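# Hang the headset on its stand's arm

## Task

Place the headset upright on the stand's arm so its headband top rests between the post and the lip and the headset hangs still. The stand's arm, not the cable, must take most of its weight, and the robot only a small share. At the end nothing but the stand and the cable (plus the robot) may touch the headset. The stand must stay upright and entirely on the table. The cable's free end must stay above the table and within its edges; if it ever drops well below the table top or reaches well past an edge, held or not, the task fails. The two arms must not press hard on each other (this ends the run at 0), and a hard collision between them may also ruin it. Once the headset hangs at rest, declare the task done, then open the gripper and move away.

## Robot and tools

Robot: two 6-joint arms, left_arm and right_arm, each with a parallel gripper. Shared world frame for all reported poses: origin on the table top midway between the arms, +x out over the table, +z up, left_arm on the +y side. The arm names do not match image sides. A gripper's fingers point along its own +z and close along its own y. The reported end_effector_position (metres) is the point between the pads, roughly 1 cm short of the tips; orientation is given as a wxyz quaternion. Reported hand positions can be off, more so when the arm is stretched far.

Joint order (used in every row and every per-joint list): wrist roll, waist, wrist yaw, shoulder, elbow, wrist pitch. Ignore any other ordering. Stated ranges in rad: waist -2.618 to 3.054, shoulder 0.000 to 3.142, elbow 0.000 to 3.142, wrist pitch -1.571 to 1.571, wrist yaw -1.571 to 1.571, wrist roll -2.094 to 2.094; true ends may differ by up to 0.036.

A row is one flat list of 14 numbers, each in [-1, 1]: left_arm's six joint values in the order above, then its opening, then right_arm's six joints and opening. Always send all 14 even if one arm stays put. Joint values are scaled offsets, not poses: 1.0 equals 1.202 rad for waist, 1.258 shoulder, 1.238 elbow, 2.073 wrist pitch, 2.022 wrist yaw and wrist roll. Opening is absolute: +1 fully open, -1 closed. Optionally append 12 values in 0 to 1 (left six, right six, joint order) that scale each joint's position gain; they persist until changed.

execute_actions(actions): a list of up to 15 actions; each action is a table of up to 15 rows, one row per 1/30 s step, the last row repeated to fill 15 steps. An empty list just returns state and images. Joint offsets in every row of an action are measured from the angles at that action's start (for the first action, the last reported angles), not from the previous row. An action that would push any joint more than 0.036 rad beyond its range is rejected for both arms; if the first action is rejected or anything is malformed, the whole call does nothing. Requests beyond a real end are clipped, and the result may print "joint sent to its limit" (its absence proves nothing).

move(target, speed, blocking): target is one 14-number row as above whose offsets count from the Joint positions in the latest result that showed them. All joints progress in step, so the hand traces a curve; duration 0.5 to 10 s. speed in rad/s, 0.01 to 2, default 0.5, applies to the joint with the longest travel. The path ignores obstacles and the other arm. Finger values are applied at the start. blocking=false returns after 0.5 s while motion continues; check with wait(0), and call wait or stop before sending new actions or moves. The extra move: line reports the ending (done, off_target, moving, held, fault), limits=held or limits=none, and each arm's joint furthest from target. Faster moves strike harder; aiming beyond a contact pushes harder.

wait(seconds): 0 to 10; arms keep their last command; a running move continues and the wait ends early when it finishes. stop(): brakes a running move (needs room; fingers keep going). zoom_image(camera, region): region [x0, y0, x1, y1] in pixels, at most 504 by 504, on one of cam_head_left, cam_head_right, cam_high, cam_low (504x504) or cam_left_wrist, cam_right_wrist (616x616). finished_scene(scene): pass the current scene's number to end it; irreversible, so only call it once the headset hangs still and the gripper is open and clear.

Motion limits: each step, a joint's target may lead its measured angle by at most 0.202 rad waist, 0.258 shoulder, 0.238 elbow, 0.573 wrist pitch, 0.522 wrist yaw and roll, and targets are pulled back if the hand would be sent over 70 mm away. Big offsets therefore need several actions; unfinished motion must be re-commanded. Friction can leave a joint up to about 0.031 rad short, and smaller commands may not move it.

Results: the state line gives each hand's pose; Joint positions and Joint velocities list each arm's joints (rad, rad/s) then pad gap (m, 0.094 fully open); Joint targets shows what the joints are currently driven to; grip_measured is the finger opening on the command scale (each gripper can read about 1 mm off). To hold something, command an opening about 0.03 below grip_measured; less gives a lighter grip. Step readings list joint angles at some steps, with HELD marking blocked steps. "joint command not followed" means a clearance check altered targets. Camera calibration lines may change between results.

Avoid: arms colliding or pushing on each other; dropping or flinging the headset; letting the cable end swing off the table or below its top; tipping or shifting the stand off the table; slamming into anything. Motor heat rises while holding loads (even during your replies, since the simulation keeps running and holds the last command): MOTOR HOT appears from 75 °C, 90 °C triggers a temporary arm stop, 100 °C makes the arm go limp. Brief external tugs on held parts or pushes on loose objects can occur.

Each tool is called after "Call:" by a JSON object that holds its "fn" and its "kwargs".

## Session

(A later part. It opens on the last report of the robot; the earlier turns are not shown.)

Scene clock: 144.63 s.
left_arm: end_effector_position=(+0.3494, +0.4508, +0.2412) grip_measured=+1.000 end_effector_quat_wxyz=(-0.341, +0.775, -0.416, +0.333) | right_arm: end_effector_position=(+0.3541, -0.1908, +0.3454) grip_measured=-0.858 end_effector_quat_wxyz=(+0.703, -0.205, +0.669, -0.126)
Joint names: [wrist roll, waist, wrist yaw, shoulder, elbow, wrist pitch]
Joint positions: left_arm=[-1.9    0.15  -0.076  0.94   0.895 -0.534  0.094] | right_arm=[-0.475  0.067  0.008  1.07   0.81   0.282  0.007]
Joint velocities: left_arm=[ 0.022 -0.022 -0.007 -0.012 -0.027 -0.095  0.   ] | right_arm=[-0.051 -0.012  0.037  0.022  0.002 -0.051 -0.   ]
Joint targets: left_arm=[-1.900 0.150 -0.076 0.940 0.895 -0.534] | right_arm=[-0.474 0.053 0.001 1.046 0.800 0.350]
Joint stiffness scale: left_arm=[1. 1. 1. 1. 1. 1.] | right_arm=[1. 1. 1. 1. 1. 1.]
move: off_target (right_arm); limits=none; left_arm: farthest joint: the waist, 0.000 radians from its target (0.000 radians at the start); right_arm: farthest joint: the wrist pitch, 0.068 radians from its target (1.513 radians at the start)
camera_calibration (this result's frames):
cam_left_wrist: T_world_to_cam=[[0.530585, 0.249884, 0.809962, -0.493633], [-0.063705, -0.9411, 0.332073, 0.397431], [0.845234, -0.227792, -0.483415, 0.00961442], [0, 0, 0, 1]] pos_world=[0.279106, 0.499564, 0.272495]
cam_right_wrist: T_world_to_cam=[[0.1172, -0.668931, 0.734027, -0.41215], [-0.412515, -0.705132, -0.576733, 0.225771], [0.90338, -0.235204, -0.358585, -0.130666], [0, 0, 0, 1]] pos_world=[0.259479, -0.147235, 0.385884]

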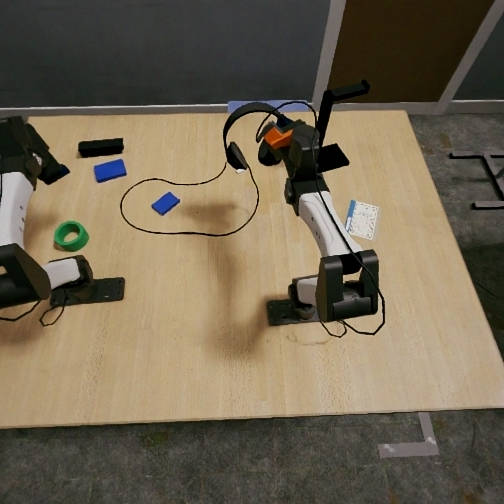

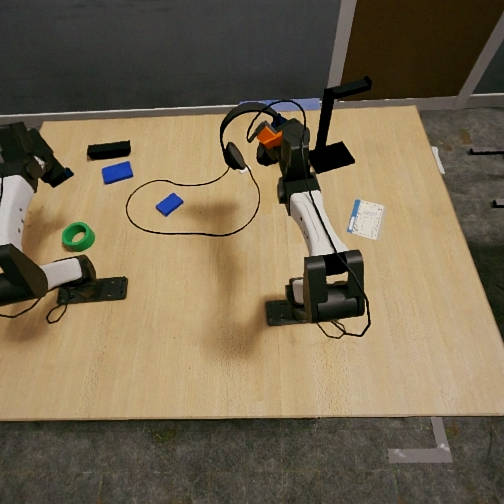

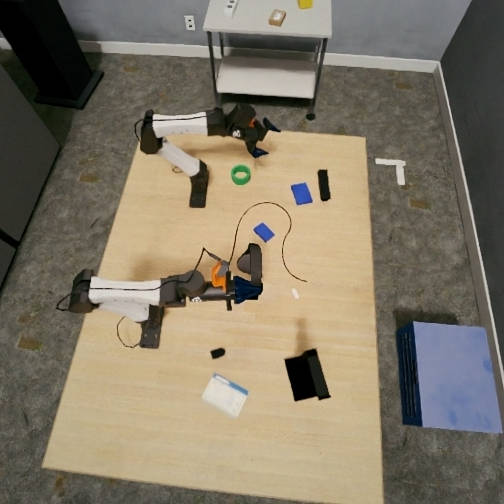

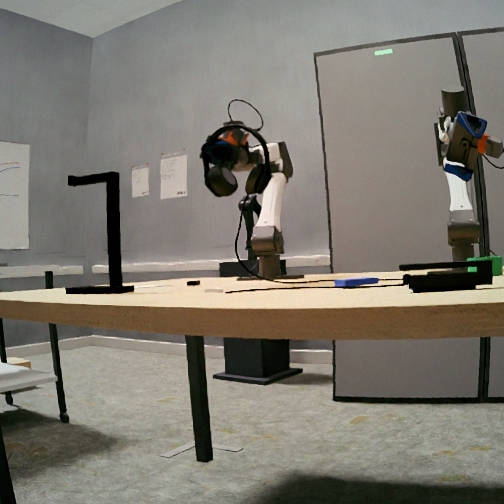

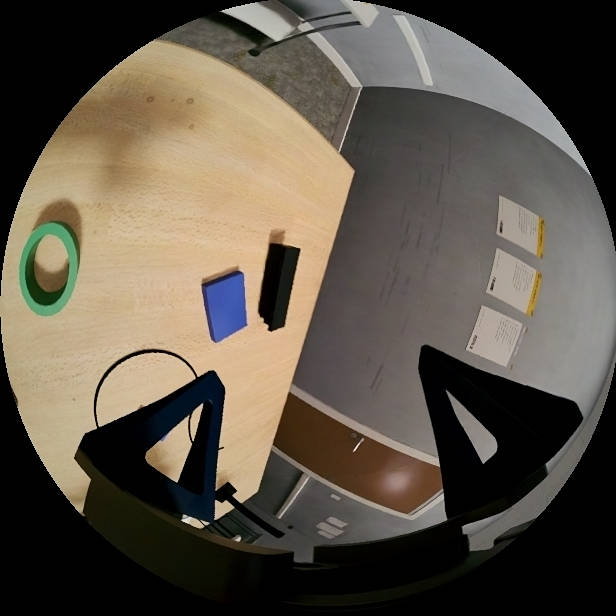

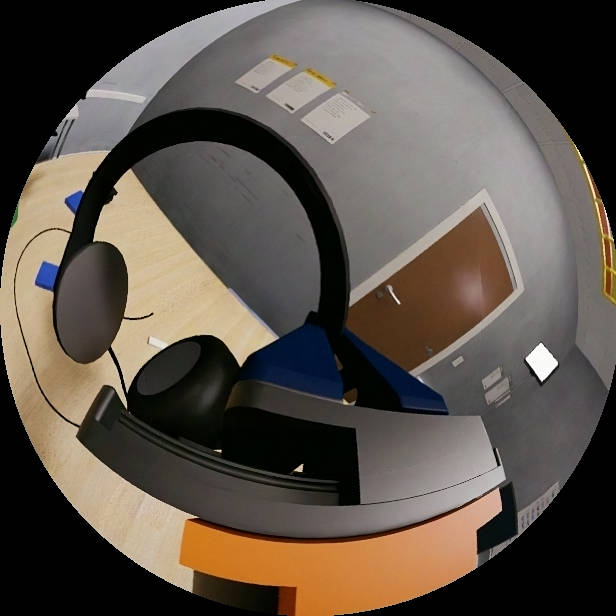

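Call:
{"fn": "move", "kwargs": {"target": [0,0,0,0,0,0,1,0,-0.63,0.075,0,0,0.033,-1], "speed": 0.4}}

Call:
{"fn": "move", "kwargs": {"target": [0,0,0,0,0,0,1,0,0,0,0.475,0.35,0.115,-1], "speed": 0.3}}

Scene clock: 166.30 s.
left_arm: end_effector_position=(+0.3494, +0.4508, +0.2412) grip_measured=+1.000 end_effector_quat_wxyz=(-0.341, +0.775, -0.416, +0.333) | right_arm: end_effector_position=(+0.2678, -0.4863, +0.3448) grip_measured=-0.857 end_effector_quat_wxyz=(+0.580, +0.104, +0.693, -0.417)
Joint names: [wrist roll, waist, wrist yaw, shoulder, elbow, wrist pitch]
Joint positions: left_arm=[-1.9    0.15  -0.076  0.94   0.895 -0.534  0.094] | right_arm=[-0.478 -0.68   0.153  1.07   0.81   0.279  0.007]
Joint velocities: left_arm=[-0.051  0.007 -0.007  0.012 -0.002  0.022  0.   ] | right_arm=[-0.022 -0.012  0.051 -0.007 -0.012 -0.022 -0.001]
Joint targets: left_arm=[-1.900 0.150 -0.076 0.940 0.895 -0.534] | right_arm=[-0.475 -0.690 0.159 1.070 0.810 0.350]
Joint stiffness scale: left_arm=[1. 1. 1. 1. 1. 1.] | right_arm=[1. 1. 1. 1. 1. 1.]
move: off_target (right_arm); limits=none; left_arm: farthest joint: the waist, 0.000 radians from its target (0.000 radians at the start); right_arm: farthest joint: the wrist pitch, 0.071 radians from its target (0.068 radians at the start)
camera_calibration (this result's frames):
cam_left_wrist: T_world_to_cam=[[0.530585, 0.249884, 0.809962, -0.493633], [-0.063705, -0.9411, 0.332073, 0.397431], [0.845234, -0.227792, -0.483415, 0.00961442], [0, 0, 0, 1]] pos_world=[0.279106, 0.499564, 0.272495]
cam_right_wrist: T_world_to_cam=[[-0.445359, -0.512931, 0.733865, -0.372685], [-0.808718, -0.121284, -0.575556, 0.371053], [0.384226, -0.849819, -0.360802, -0.281458], [0, 0, 0, 1]] pos_world=[0.242242, -0.385347, 0.385511]

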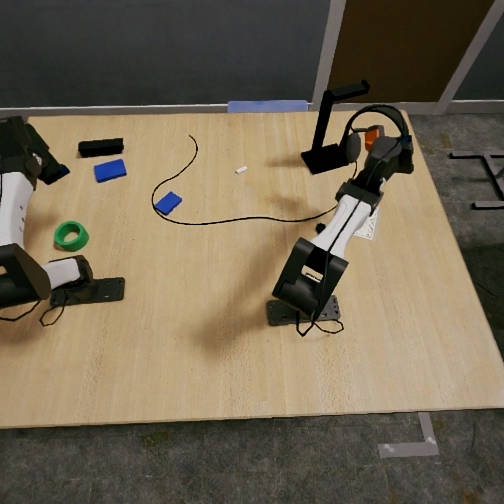

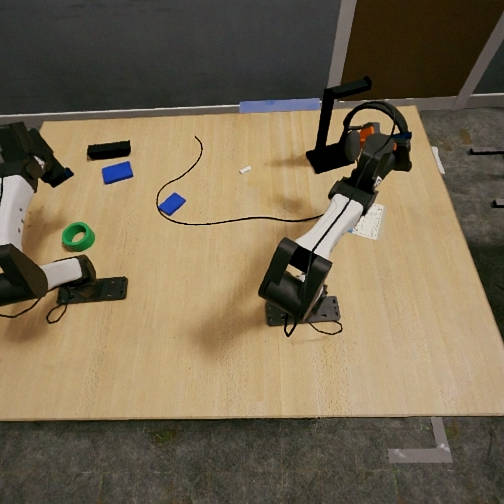

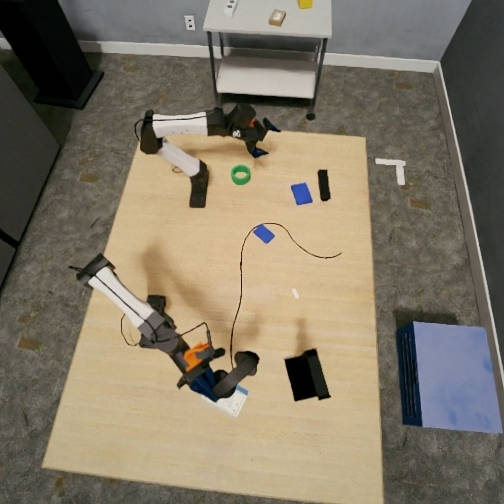

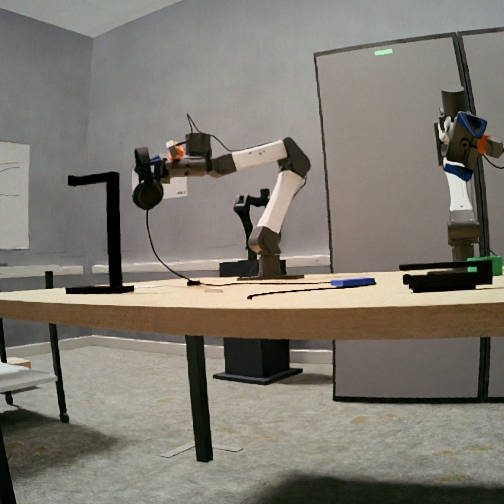

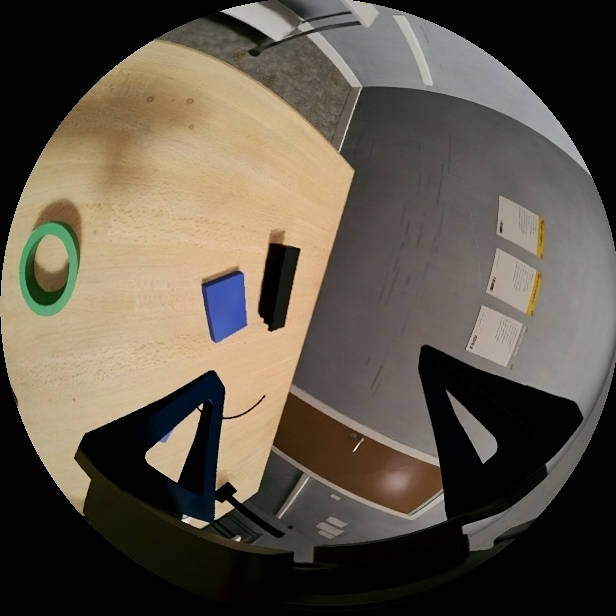

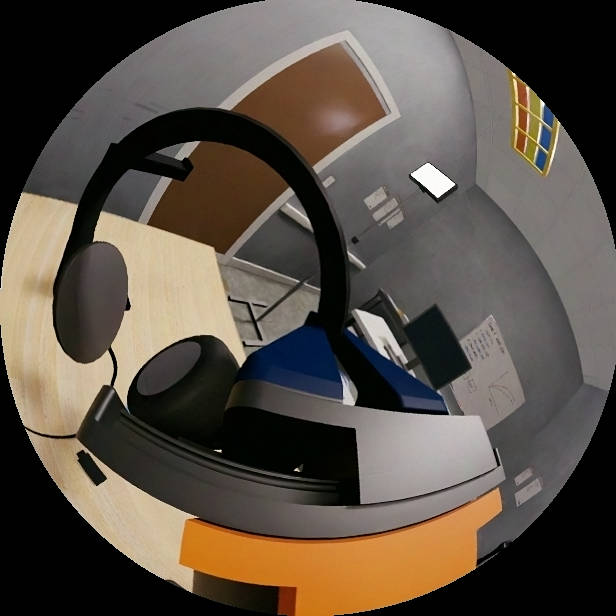

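Scene clock: 168.90 s.
left_arm: end_effector_position=(+0.3494, +0.4508, +0.2412) grip_measured=+1.000 end_effector_quat_wxyz=(-0.341, +0.775, -0.416, +0.333) | right_arm: end_effector_position=(+0.3874, -0.5715, +0.3128) grip_measured=-0.858 end_effector_quat_wxyz=(+0.566, +0.103, +0.708, -0.410)
Joint names: [wrist roll, waist, wrist yaw, shoulder, elbow, wrist pitch]
Joint positions: left_arm=[-1.9    0.15  -0.076  0.94   0.895 -0.534  0.094] | right_arm=[-0.48  -0.68   0.153  1.672  1.202  0.447  0.007]
Joint velocities: left_arm=[-0.022 -0.012 -0.037 -0.017  0.007  0.007  0.   ] | right_arm=[-0.007  0.007 -0.007 -0.007 -0.012  0.007 -0.001]
Joint targets: left_arm=[-1.900 0.150 -0.076 0.940 0.895 -0.534] | right_arm=[-0.478 -0.680 0.153 1.668 1.243 0.518]
Joint stiffness scale: left_arm=[1. 1. 1. 1. 1. 1.] | right_arm=[1. 1. 1. 1. 1. 1.]
move: off_target (right_arm); limits=none; left_arm: farthest joint: the waist, 0.000 radians from its target (0.000 radians at the start); right_arm: farthest joint: the wrist pitch, 0.070 radians from its target (0.238 radians at the start)
camera_calibration (this result's frames):
cam_left_wrist: T_world_to_cam=[[0.530585, 0.249884, 0.809962, -0.493633], [-0.063705, -0.9411, 0.332073, 0.397431], [0.845234, -0.227792, -0.483415, 0.00961442], [0, 0, 0, 1]] pos_world=[0.279106, 0.499564, 0.272495]
cam_right_wrist: T_world_to_cam=[[-0.418576, -0.529965, 0.737516, -0.36091], [-0.829175, -0.108277, -0.548403, 0.445928], [0.370491, -0.841078, -0.394111, -0.390634], [0, 0, 0, 1]] pos_world=[0.36341, -0.47154, 0.356772]

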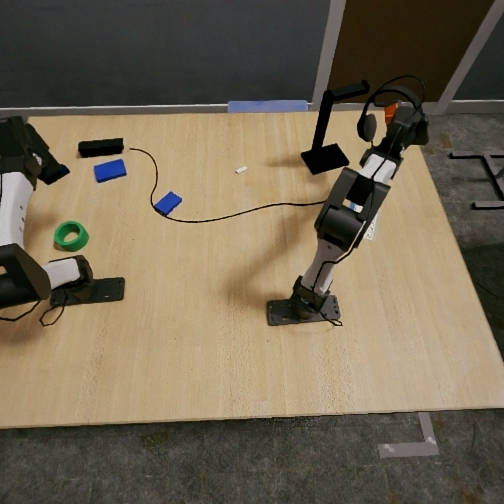

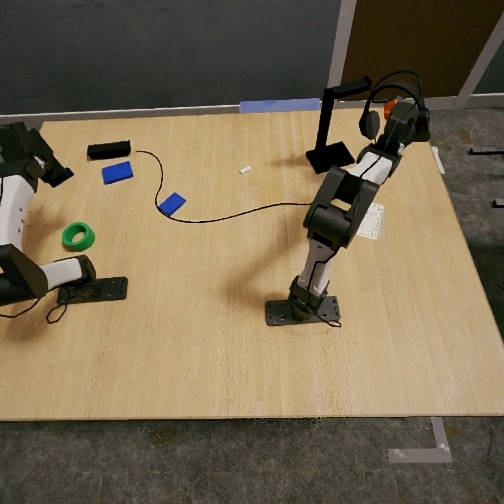

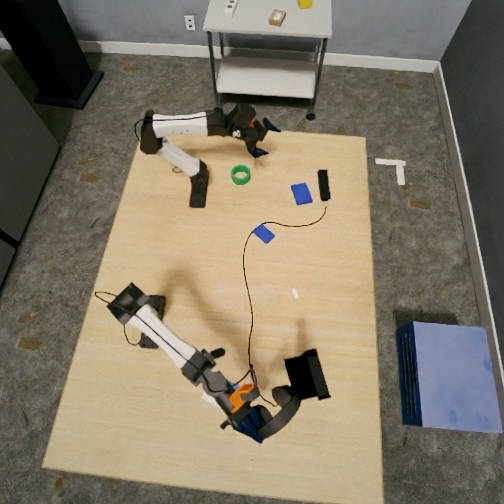

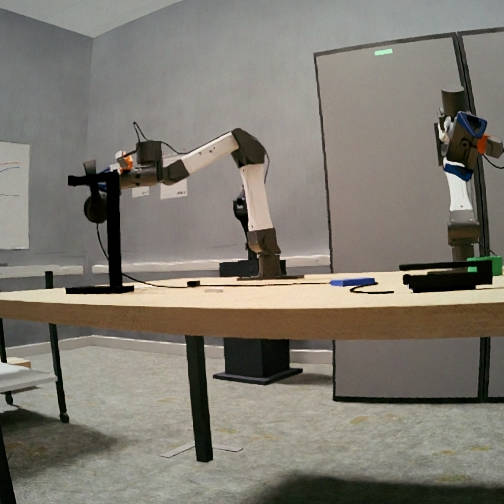

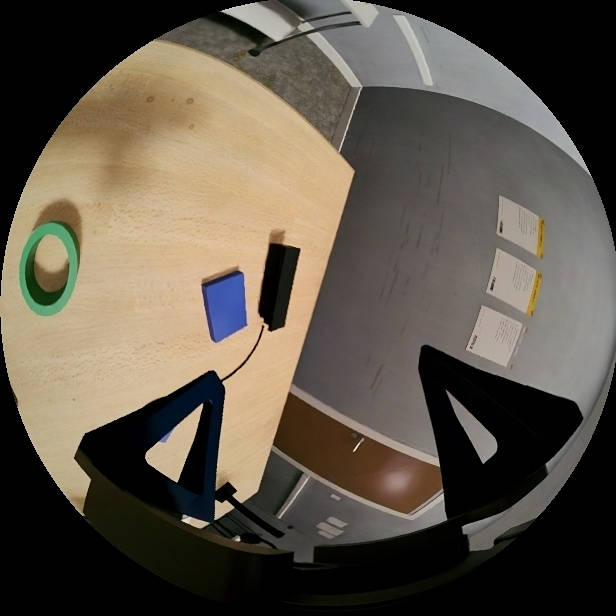

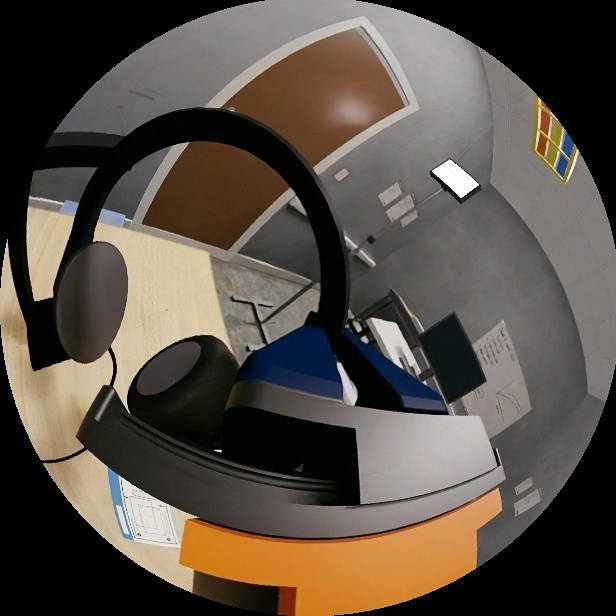

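Call:
{"fn": "move", "kwargs": {"target": [0,0,0,0,0,0,1,0,0.05,0.135,0.188,0.295,0,-1], "speed": 0.2}}

Call:
{"fn": "move", "kwargs": {"target": [0,0,0,0,0,0,1,0,0.06,0.035,0.157,0.275,-0.017,-1], "speed": 0.15}}

Scene clock: 190.77 s.
left_arm: end_effector_position=(+0.3494, +0.4508, +0.2412) grip_measured=+1.000 end_effector_quat_wxyz=(-0.341, +0.775, -0.416, +0.333) | right_arm: end_effector_position=(+0.4238, -0.6163, +0.3295) grip_measured=-0.857 end_effector_quat_wxyz=(+0.530, +0.178, +0.679, -0.477)
Joint names: [wrist roll, waist, wrist yaw, shoulder, elbow, wrist pitch]
Joint positions: left_arm=[-1.9    0.15  -0.076  0.94   0.895 -0.534  0.094] | right_arm=[-0.484 -0.632  0.417  1.913  1.526  0.404  0.007]
Joint velocities: left_arm=[-0.037  0.007 -0.007 -0.017 -0.012  0.037  0.   ] | right_arm=[ 0.051  0.007  0.022 -0.007  0.012 -0.066 -0.   ]
Joint targets: left_arm=[-1.900 0.150 -0.076 0.940 0.895 -0.534] | right_arm=[-0.480 -0.620 0.426 1.909 1.567 0.447]
Joint stiffness scale: left_arm=[1. 1. 1. 1. 1. 1.] | right_arm=[1. 1. 1. 1. 1. 1.]
move: off_target (right_arm); limits=none; left_arm: farthest joint: the waist, 0.000 radians from its target (0.000 radians at the start); right_arm: farthest joint: the wrist pitch, 0.043 radians from its target (0.000 radians at the start)
camera_calibration (this result's frames):
cam_left_wrist: T_world_to_cam=[[0.530585, 0.249884, 0.809962, -0.493633], [-0.063705, -0.9411, 0.332073, 0.397431], [0.845234, -0.227792, -0.483415, 0.00961442], [0, 0, 0, 1]] pos_world=[0.279106, 0.499564, 0.272495]
cam_right_wrist: T_world_to_cam=[[-0.542972, -0.406458, 0.734828, -0.251967], [-0.817653, 0.0564765, -0.572934, 0.585199], [0.191373, -0.911922, -0.363007, -0.413214], [0, 0, 0, 1]] pos_world=[0.420757, -0.512283, 0.370433]

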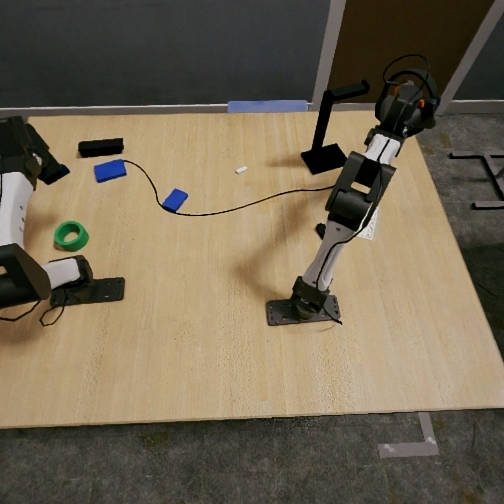

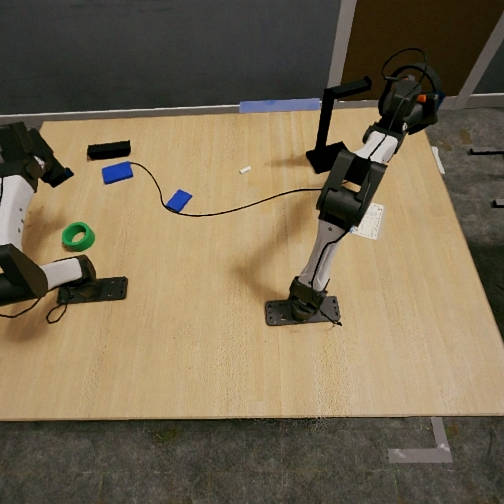

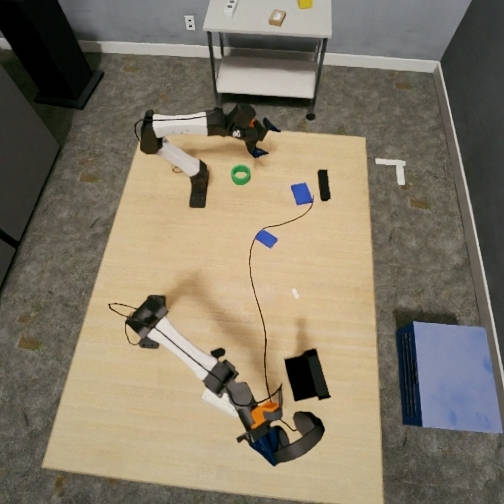

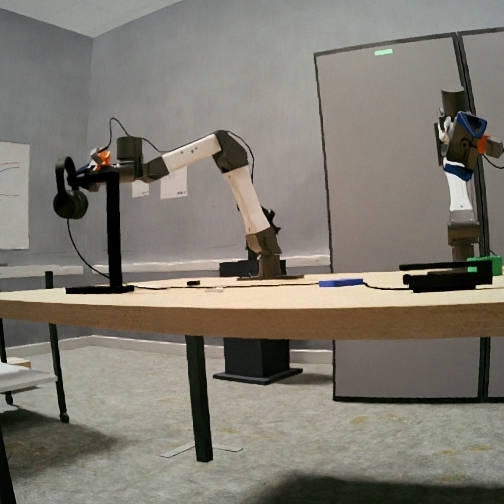

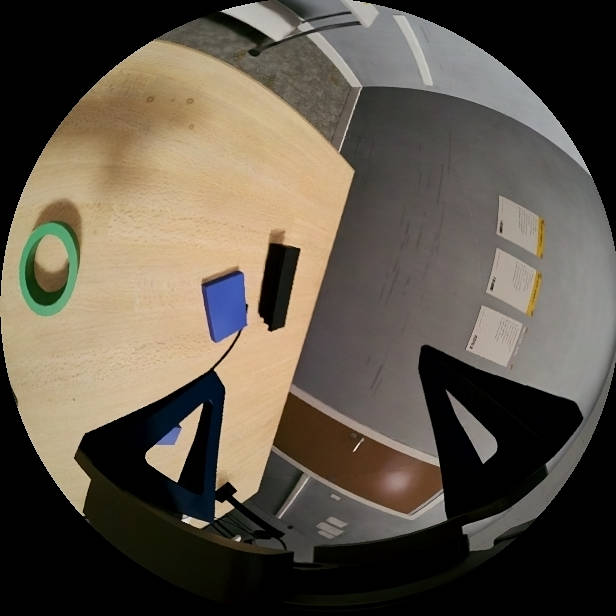

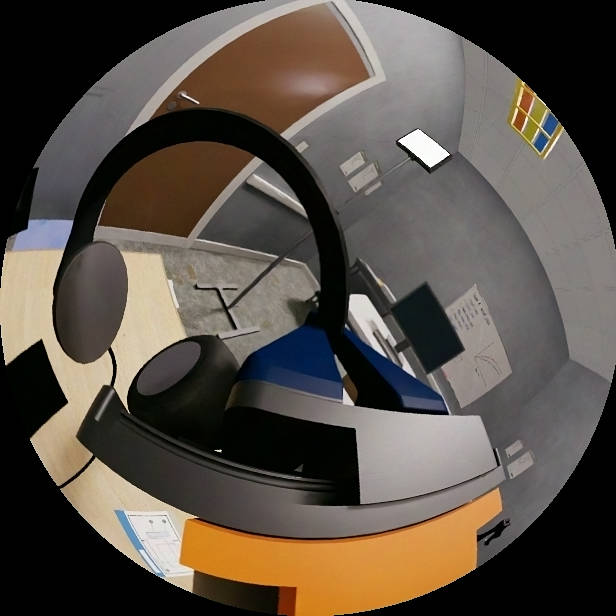

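Scene clock: 193.40 s.
left_arm: end_effector_position=(+0.3494, +0.4508, +0.2412) grip_measured=+1.000 end_effector_quat_wxyz=(-0.341, +0.775, -0.416, +0.333) | right_arm: end_effector_position=(+0.4812, -0.6188, +0.3357) grip_measured=-0.857 end_effector_quat_wxyz=(+0.536, +0.179, +0.671, -0.479)
Joint names: [wrist roll, waist, wrist yaw, shoulder, elbow, wrist pitch]
Joint positions: left_arm=[-1.9    0.15  -0.076  0.94   0.895 -0.534  0.094] | right_arm=[-0.487 -0.572  0.479  2.116  1.826  0.329  0.007]
Joint velocities: left_arm=[ 0.037 -0.032 -0.007 -0.017 -0.002  0.022  0.   ] | right_arm=[-0.007 -0.012  0.007 -0.007  0.002 -0.007  0.   ]
Joint targets: left_arm=[-1.900 0.150 -0.076 0.940 0.895 -0.534] | right_arm=[-0.484 -0.560 0.488 2.110 1.867 0.369]
Joint stiffness scale: left_arm=[1. 1. 1. 1. 1. 1.] | right_arm=[1. 1. 1. 1. 1. 1.]
move: off_target (right_arm); limits=none; left_arm: farthest joint: the waist, 0.000 radians from its target (0.000 radians at the start); right_arm: farthest joint: the elbow, 0.040 radians from its target (0.340 radians at the start)
camera_calibration (this result's frames):
cam_left_wrist: T_world_to_cam=[[0.530585, 0.249884, 0.809962, -0.493633], [-0.063705, -0.9411, 0.332073, 0.397431], [0.845234, -0.227792, -0.483415, 0.00961442], [0, 0, 0, 1]] pos_world=[0.279106, 0.499564, 0.272495]
cam_right_wrist: T_world_to_cam=[[-0.555888, -0.39746, 0.730078, -0.21304], [-0.807741, 0.0508484, -0.58734, 0.632377], [0.196321, -0.916209, -0.349311, -0.433861], [0, 0, 0, 1]] pos_world=[0.477547, -0.514338, 0.375404]

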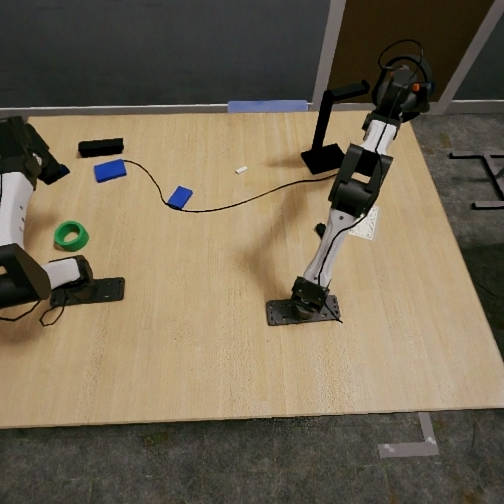

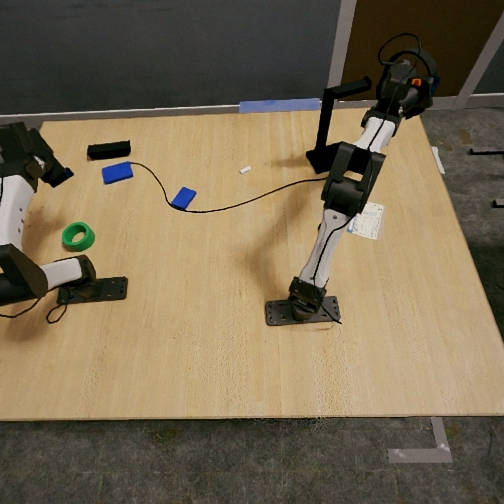

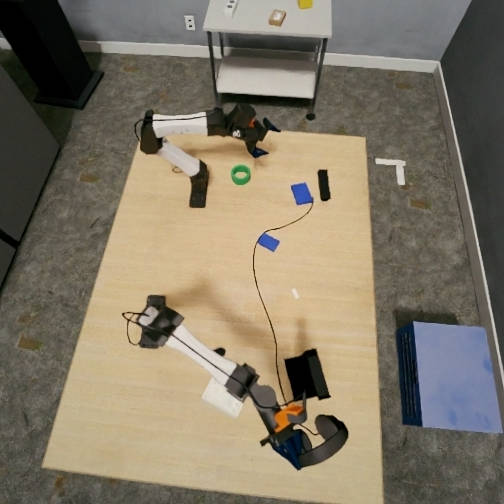

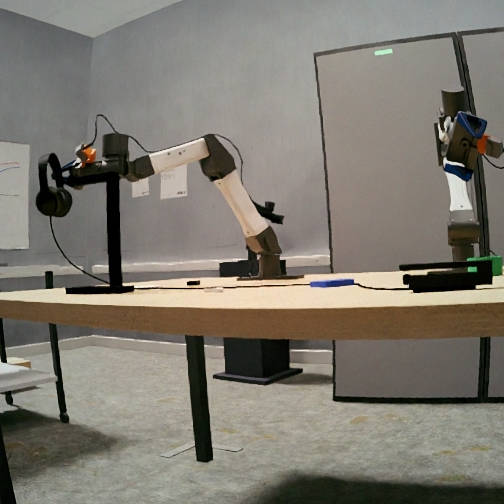

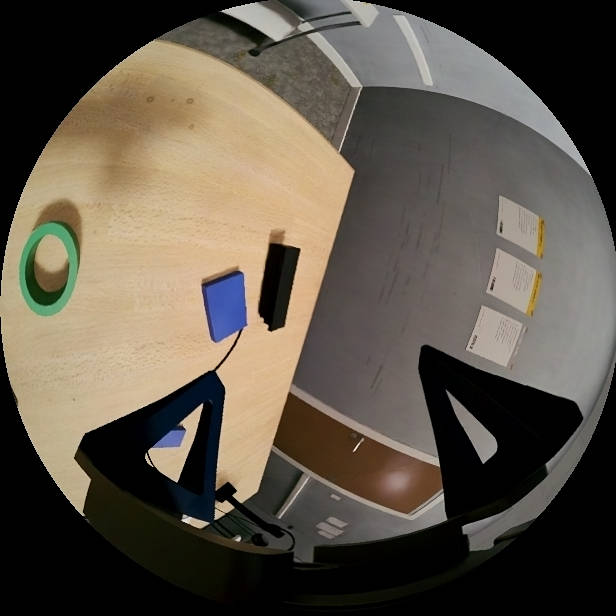

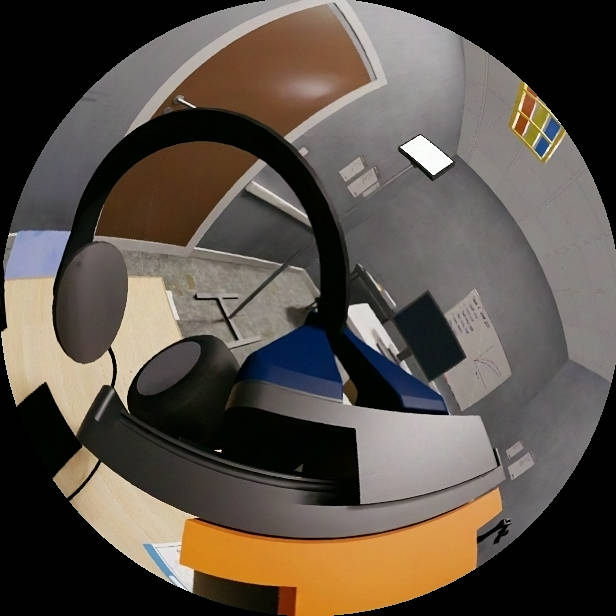

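Call:
{"fn": "move", "kwargs": {"target": [0,0,0,0,0,0,1,0,0.15,0.04,-0.05,-0.1,0.02,-1], "speed": 0.08}}

Scene clock: 205.57 s.
left_arm: end_effector_position=(+0.3494, +0.4508, +0.2412) grip_measured=+1.000 end_effector_quat_wxyz=(-0.341, +0.775, -0.416, +0.333) | right_arm: end_effector_position=(+0.5203, -0.5314, +0.2929) grip_measured=-0.857 end_effector_quat_wxyz=(+0.519, +0.133, +0.716, -0.447)
Joint names: [wrist roll, waist, wrist yaw, shoulder, elbow, wrist pitch]
Joint positions: left_arm=[-1.9    0.15  -0.076  0.94   0.895 -0.534  0.094] | right_arm=[-0.489 -0.401  0.552  2.088  1.712  0.304  0.007]
Joint velocities: left_arm=[-0.022 -0.002 -0.051 -0.007 -0.002 -0.051  0.   ] | right_arm=[-0.066 -0.017  0.051  0.007  0.012 -0.066 -0.002]
Joint targets: left_arm=[-1.900 0.150 -0.076 0.940 0.895 -0.534] | right_arm=[-0.486 -0.391 0.560 2.053 1.702 0.370]
Joint stiffness scale: left_arm=[1. 1. 1. 1. 1. 1.] | right_arm=[1. 1. 1. 1. 1. 1.]
move: off_target (right_arm); limits=none; left_arm: farthest joint: the waist, 0.000 radians from its target (0.000 radians at the start); right_arm: farthest joint: the wrist pitch, 0.067 radians from its target (0.042 radians at the start)
camera_calibration (this result's frames):
cam_left_wrist: T_world_to_cam=[[0.530585, 0.249884, 0.809962, -0.493633], [-0.063705, -0.9411, 0.332073, 0.397431], [0.845234, -0.227792, -0.483415, 0.00961442], [0, 0, 0, 1]] pos_world=[0.279106, 0.499564, 0.272495]
cam_right_wrist: T_world_to_cam=[[-0.435889, -0.478077, 0.762524, -0.240104], [-0.86637, -0.00655062, -0.499359, 0.608596], [0.243727, -0.878294, -0.411336, -0.362741], [0, 0, 0, 1]] pos_world=[0.51102, -0.429394, 0.337784]

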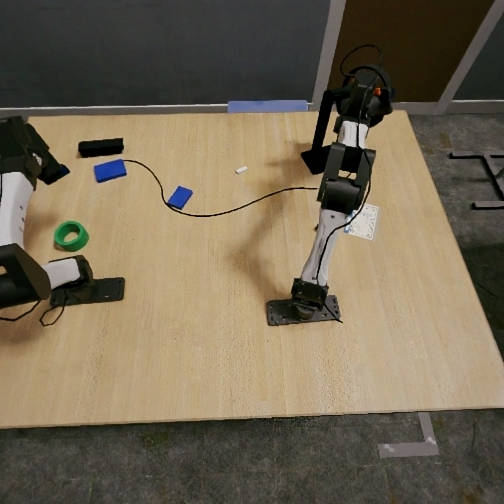

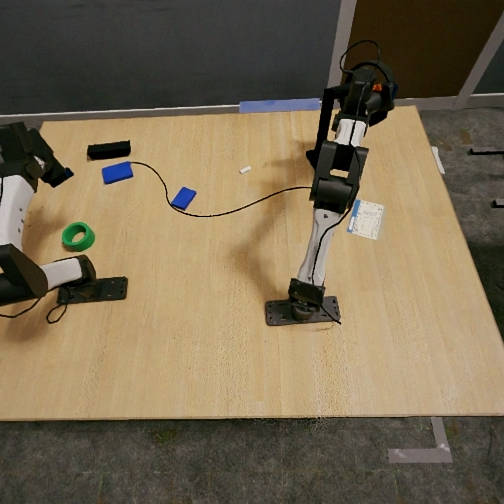

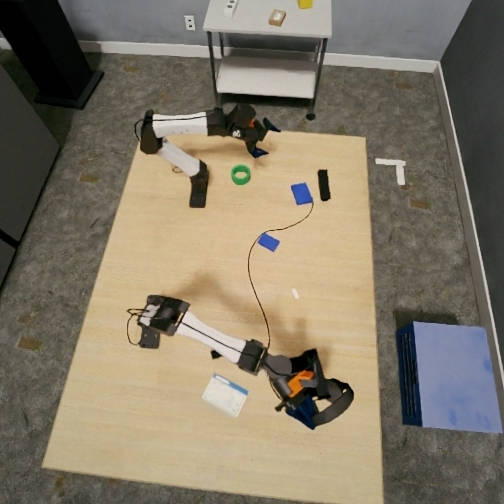

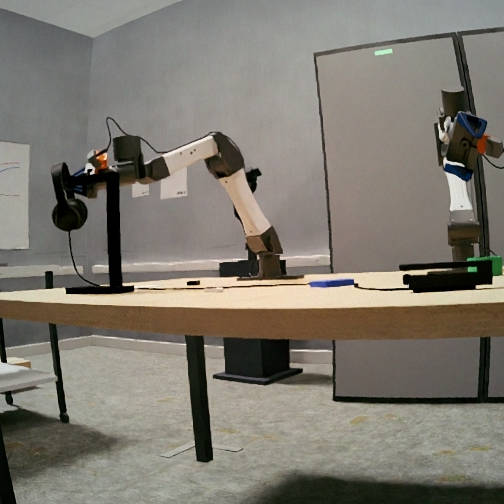

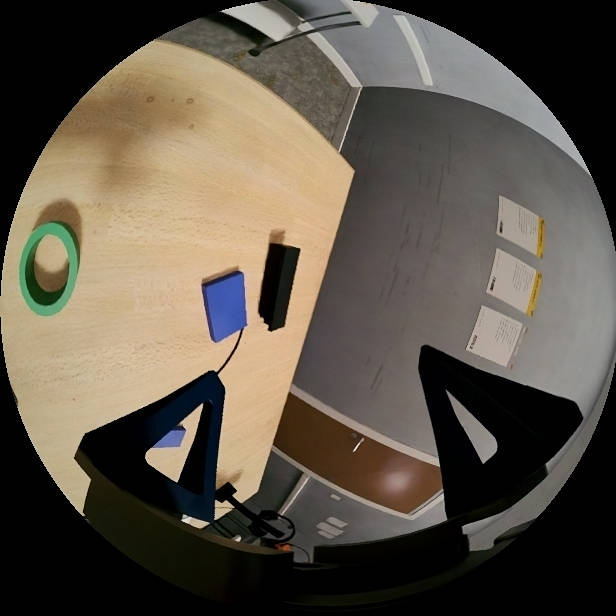

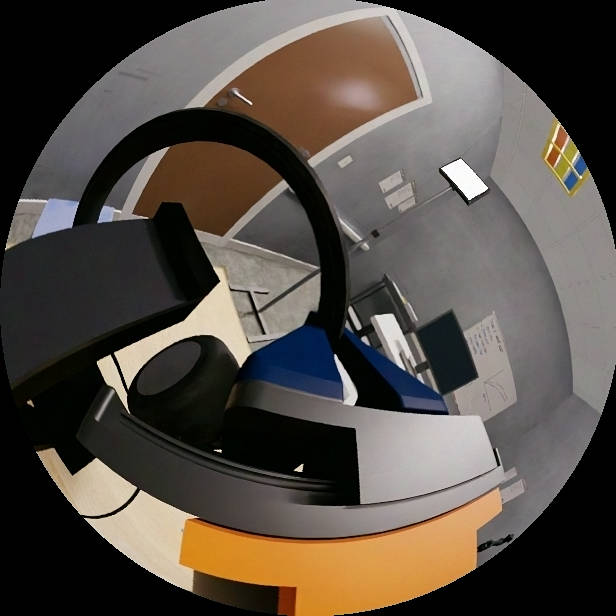

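Call:
{"fn": "move", "kwargs": {"target": [0,0,0,0,0,0,1,0,0.092,-0.02,-0.1,-0.1,0.08,-1], "speed": 0.07}}

Scene clock: 216.23 s.
left_arm: end_effector_position=(+0.3494, +0.4508, +0.2412) grip_measured=+1.000 end_effector_quat_wxyz=(-0.341, +0.775, -0.416, +0.333) | right_arm: end_effector_position=(+0.5291, -0.4660, +0.3147) grip_measured=-0.858 end_effector_quat_wxyz=(+0.574, +0.095, +0.700, -0.414)
Joint names: [wrist roll, waist, wrist yaw, shoulder, elbow, wrist pitch]
Joint positions: left_arm=[-1.9    0.15  -0.076  0.94   0.895 -0.534  0.094] | right_arm=[-0.492 -0.303  0.517  1.995  1.597  0.4    0.007]
Joint velocities: left_arm=[-0.022  0.002 -0.007 -0.032  0.007 -0.007  0.   ] | right_arm=[-0.022 -0.012 -0.022 -0.007  0.002  0.051  0.   ]
Joint targets: left_arm=[-1.900 0.150 -0.076 0.940 0.895 -0.534] | right_arm=[-0.489 -0.291 0.511 1.962 1.588 0.469]
Joint stiffness scale: left_arm=[1. 1. 1. 1. 1. 1.] | right_arm=[1. 1. 1. 1. 1. 1.]
move: off_target (right_arm); limits=none; left_arm: farthest joint: the waist, 0.000 radians from its target (0.000 radians at the start); right_arm: farthest joint: the wrist pitch, 0.070 radians from its target (0.166 radians at the start)
camera_calibration (this result's frames):
cam_left_wrist: T_world_to_cam=[[0.530585, 0.249884, 0.809962, -0.493633], [-0.063705, -0.9411, 0.332073, 0.397431], [0.845234, -0.227792, -0.483415, 0.00961442], [0, 0, 0, 1]] pos_world=[0.279106, 0.499564, 0.272495]
cam_right_wrist: T_world_to_cam=[[-0.421696, -0.51837, 0.743952, -0.242081], [-0.820753, -0.13052, -0.556173, 0.563572], [0.385404, -0.845137, -0.370415, -0.370899], [0, 0, 0, 1]] pos_world=[0.503415, -0.365391, 0.356154]

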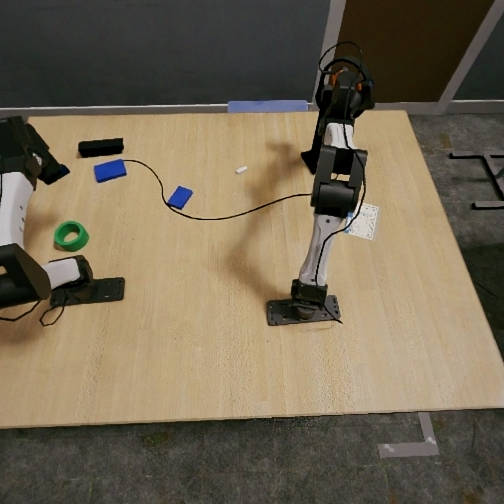

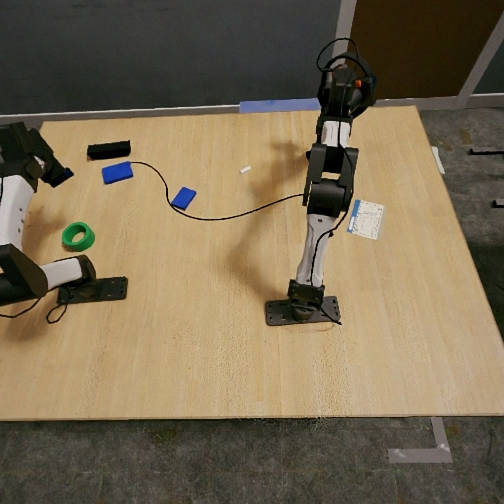

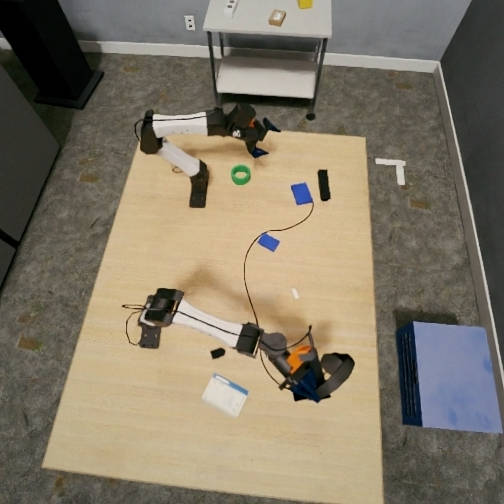

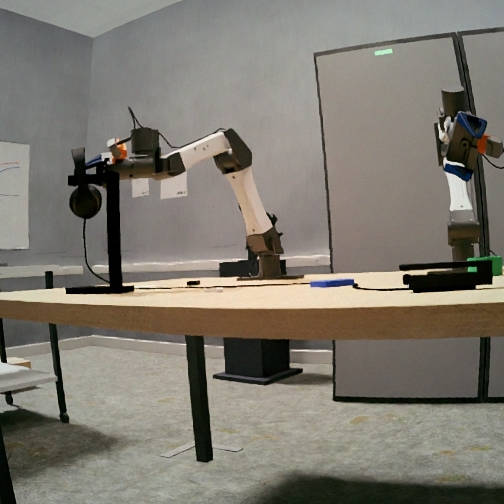

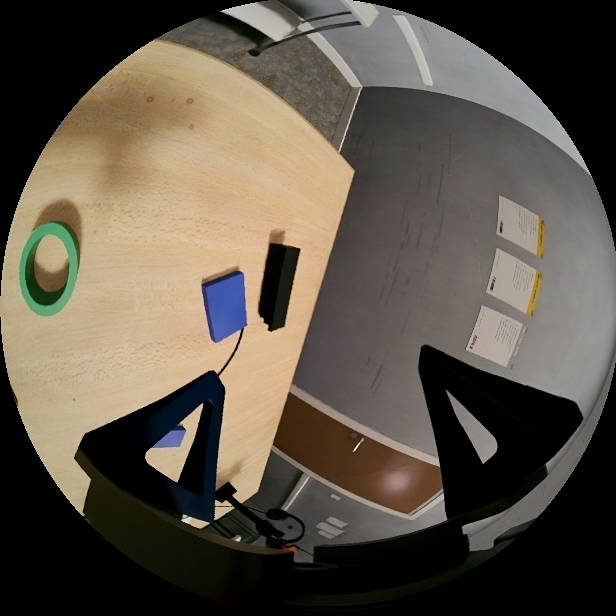

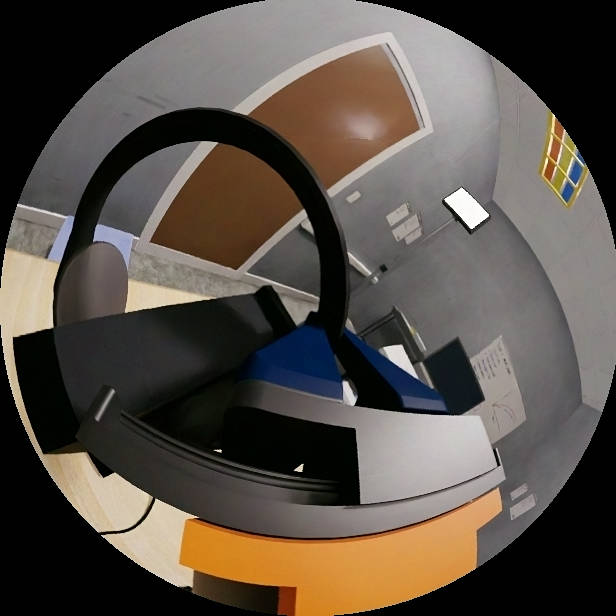

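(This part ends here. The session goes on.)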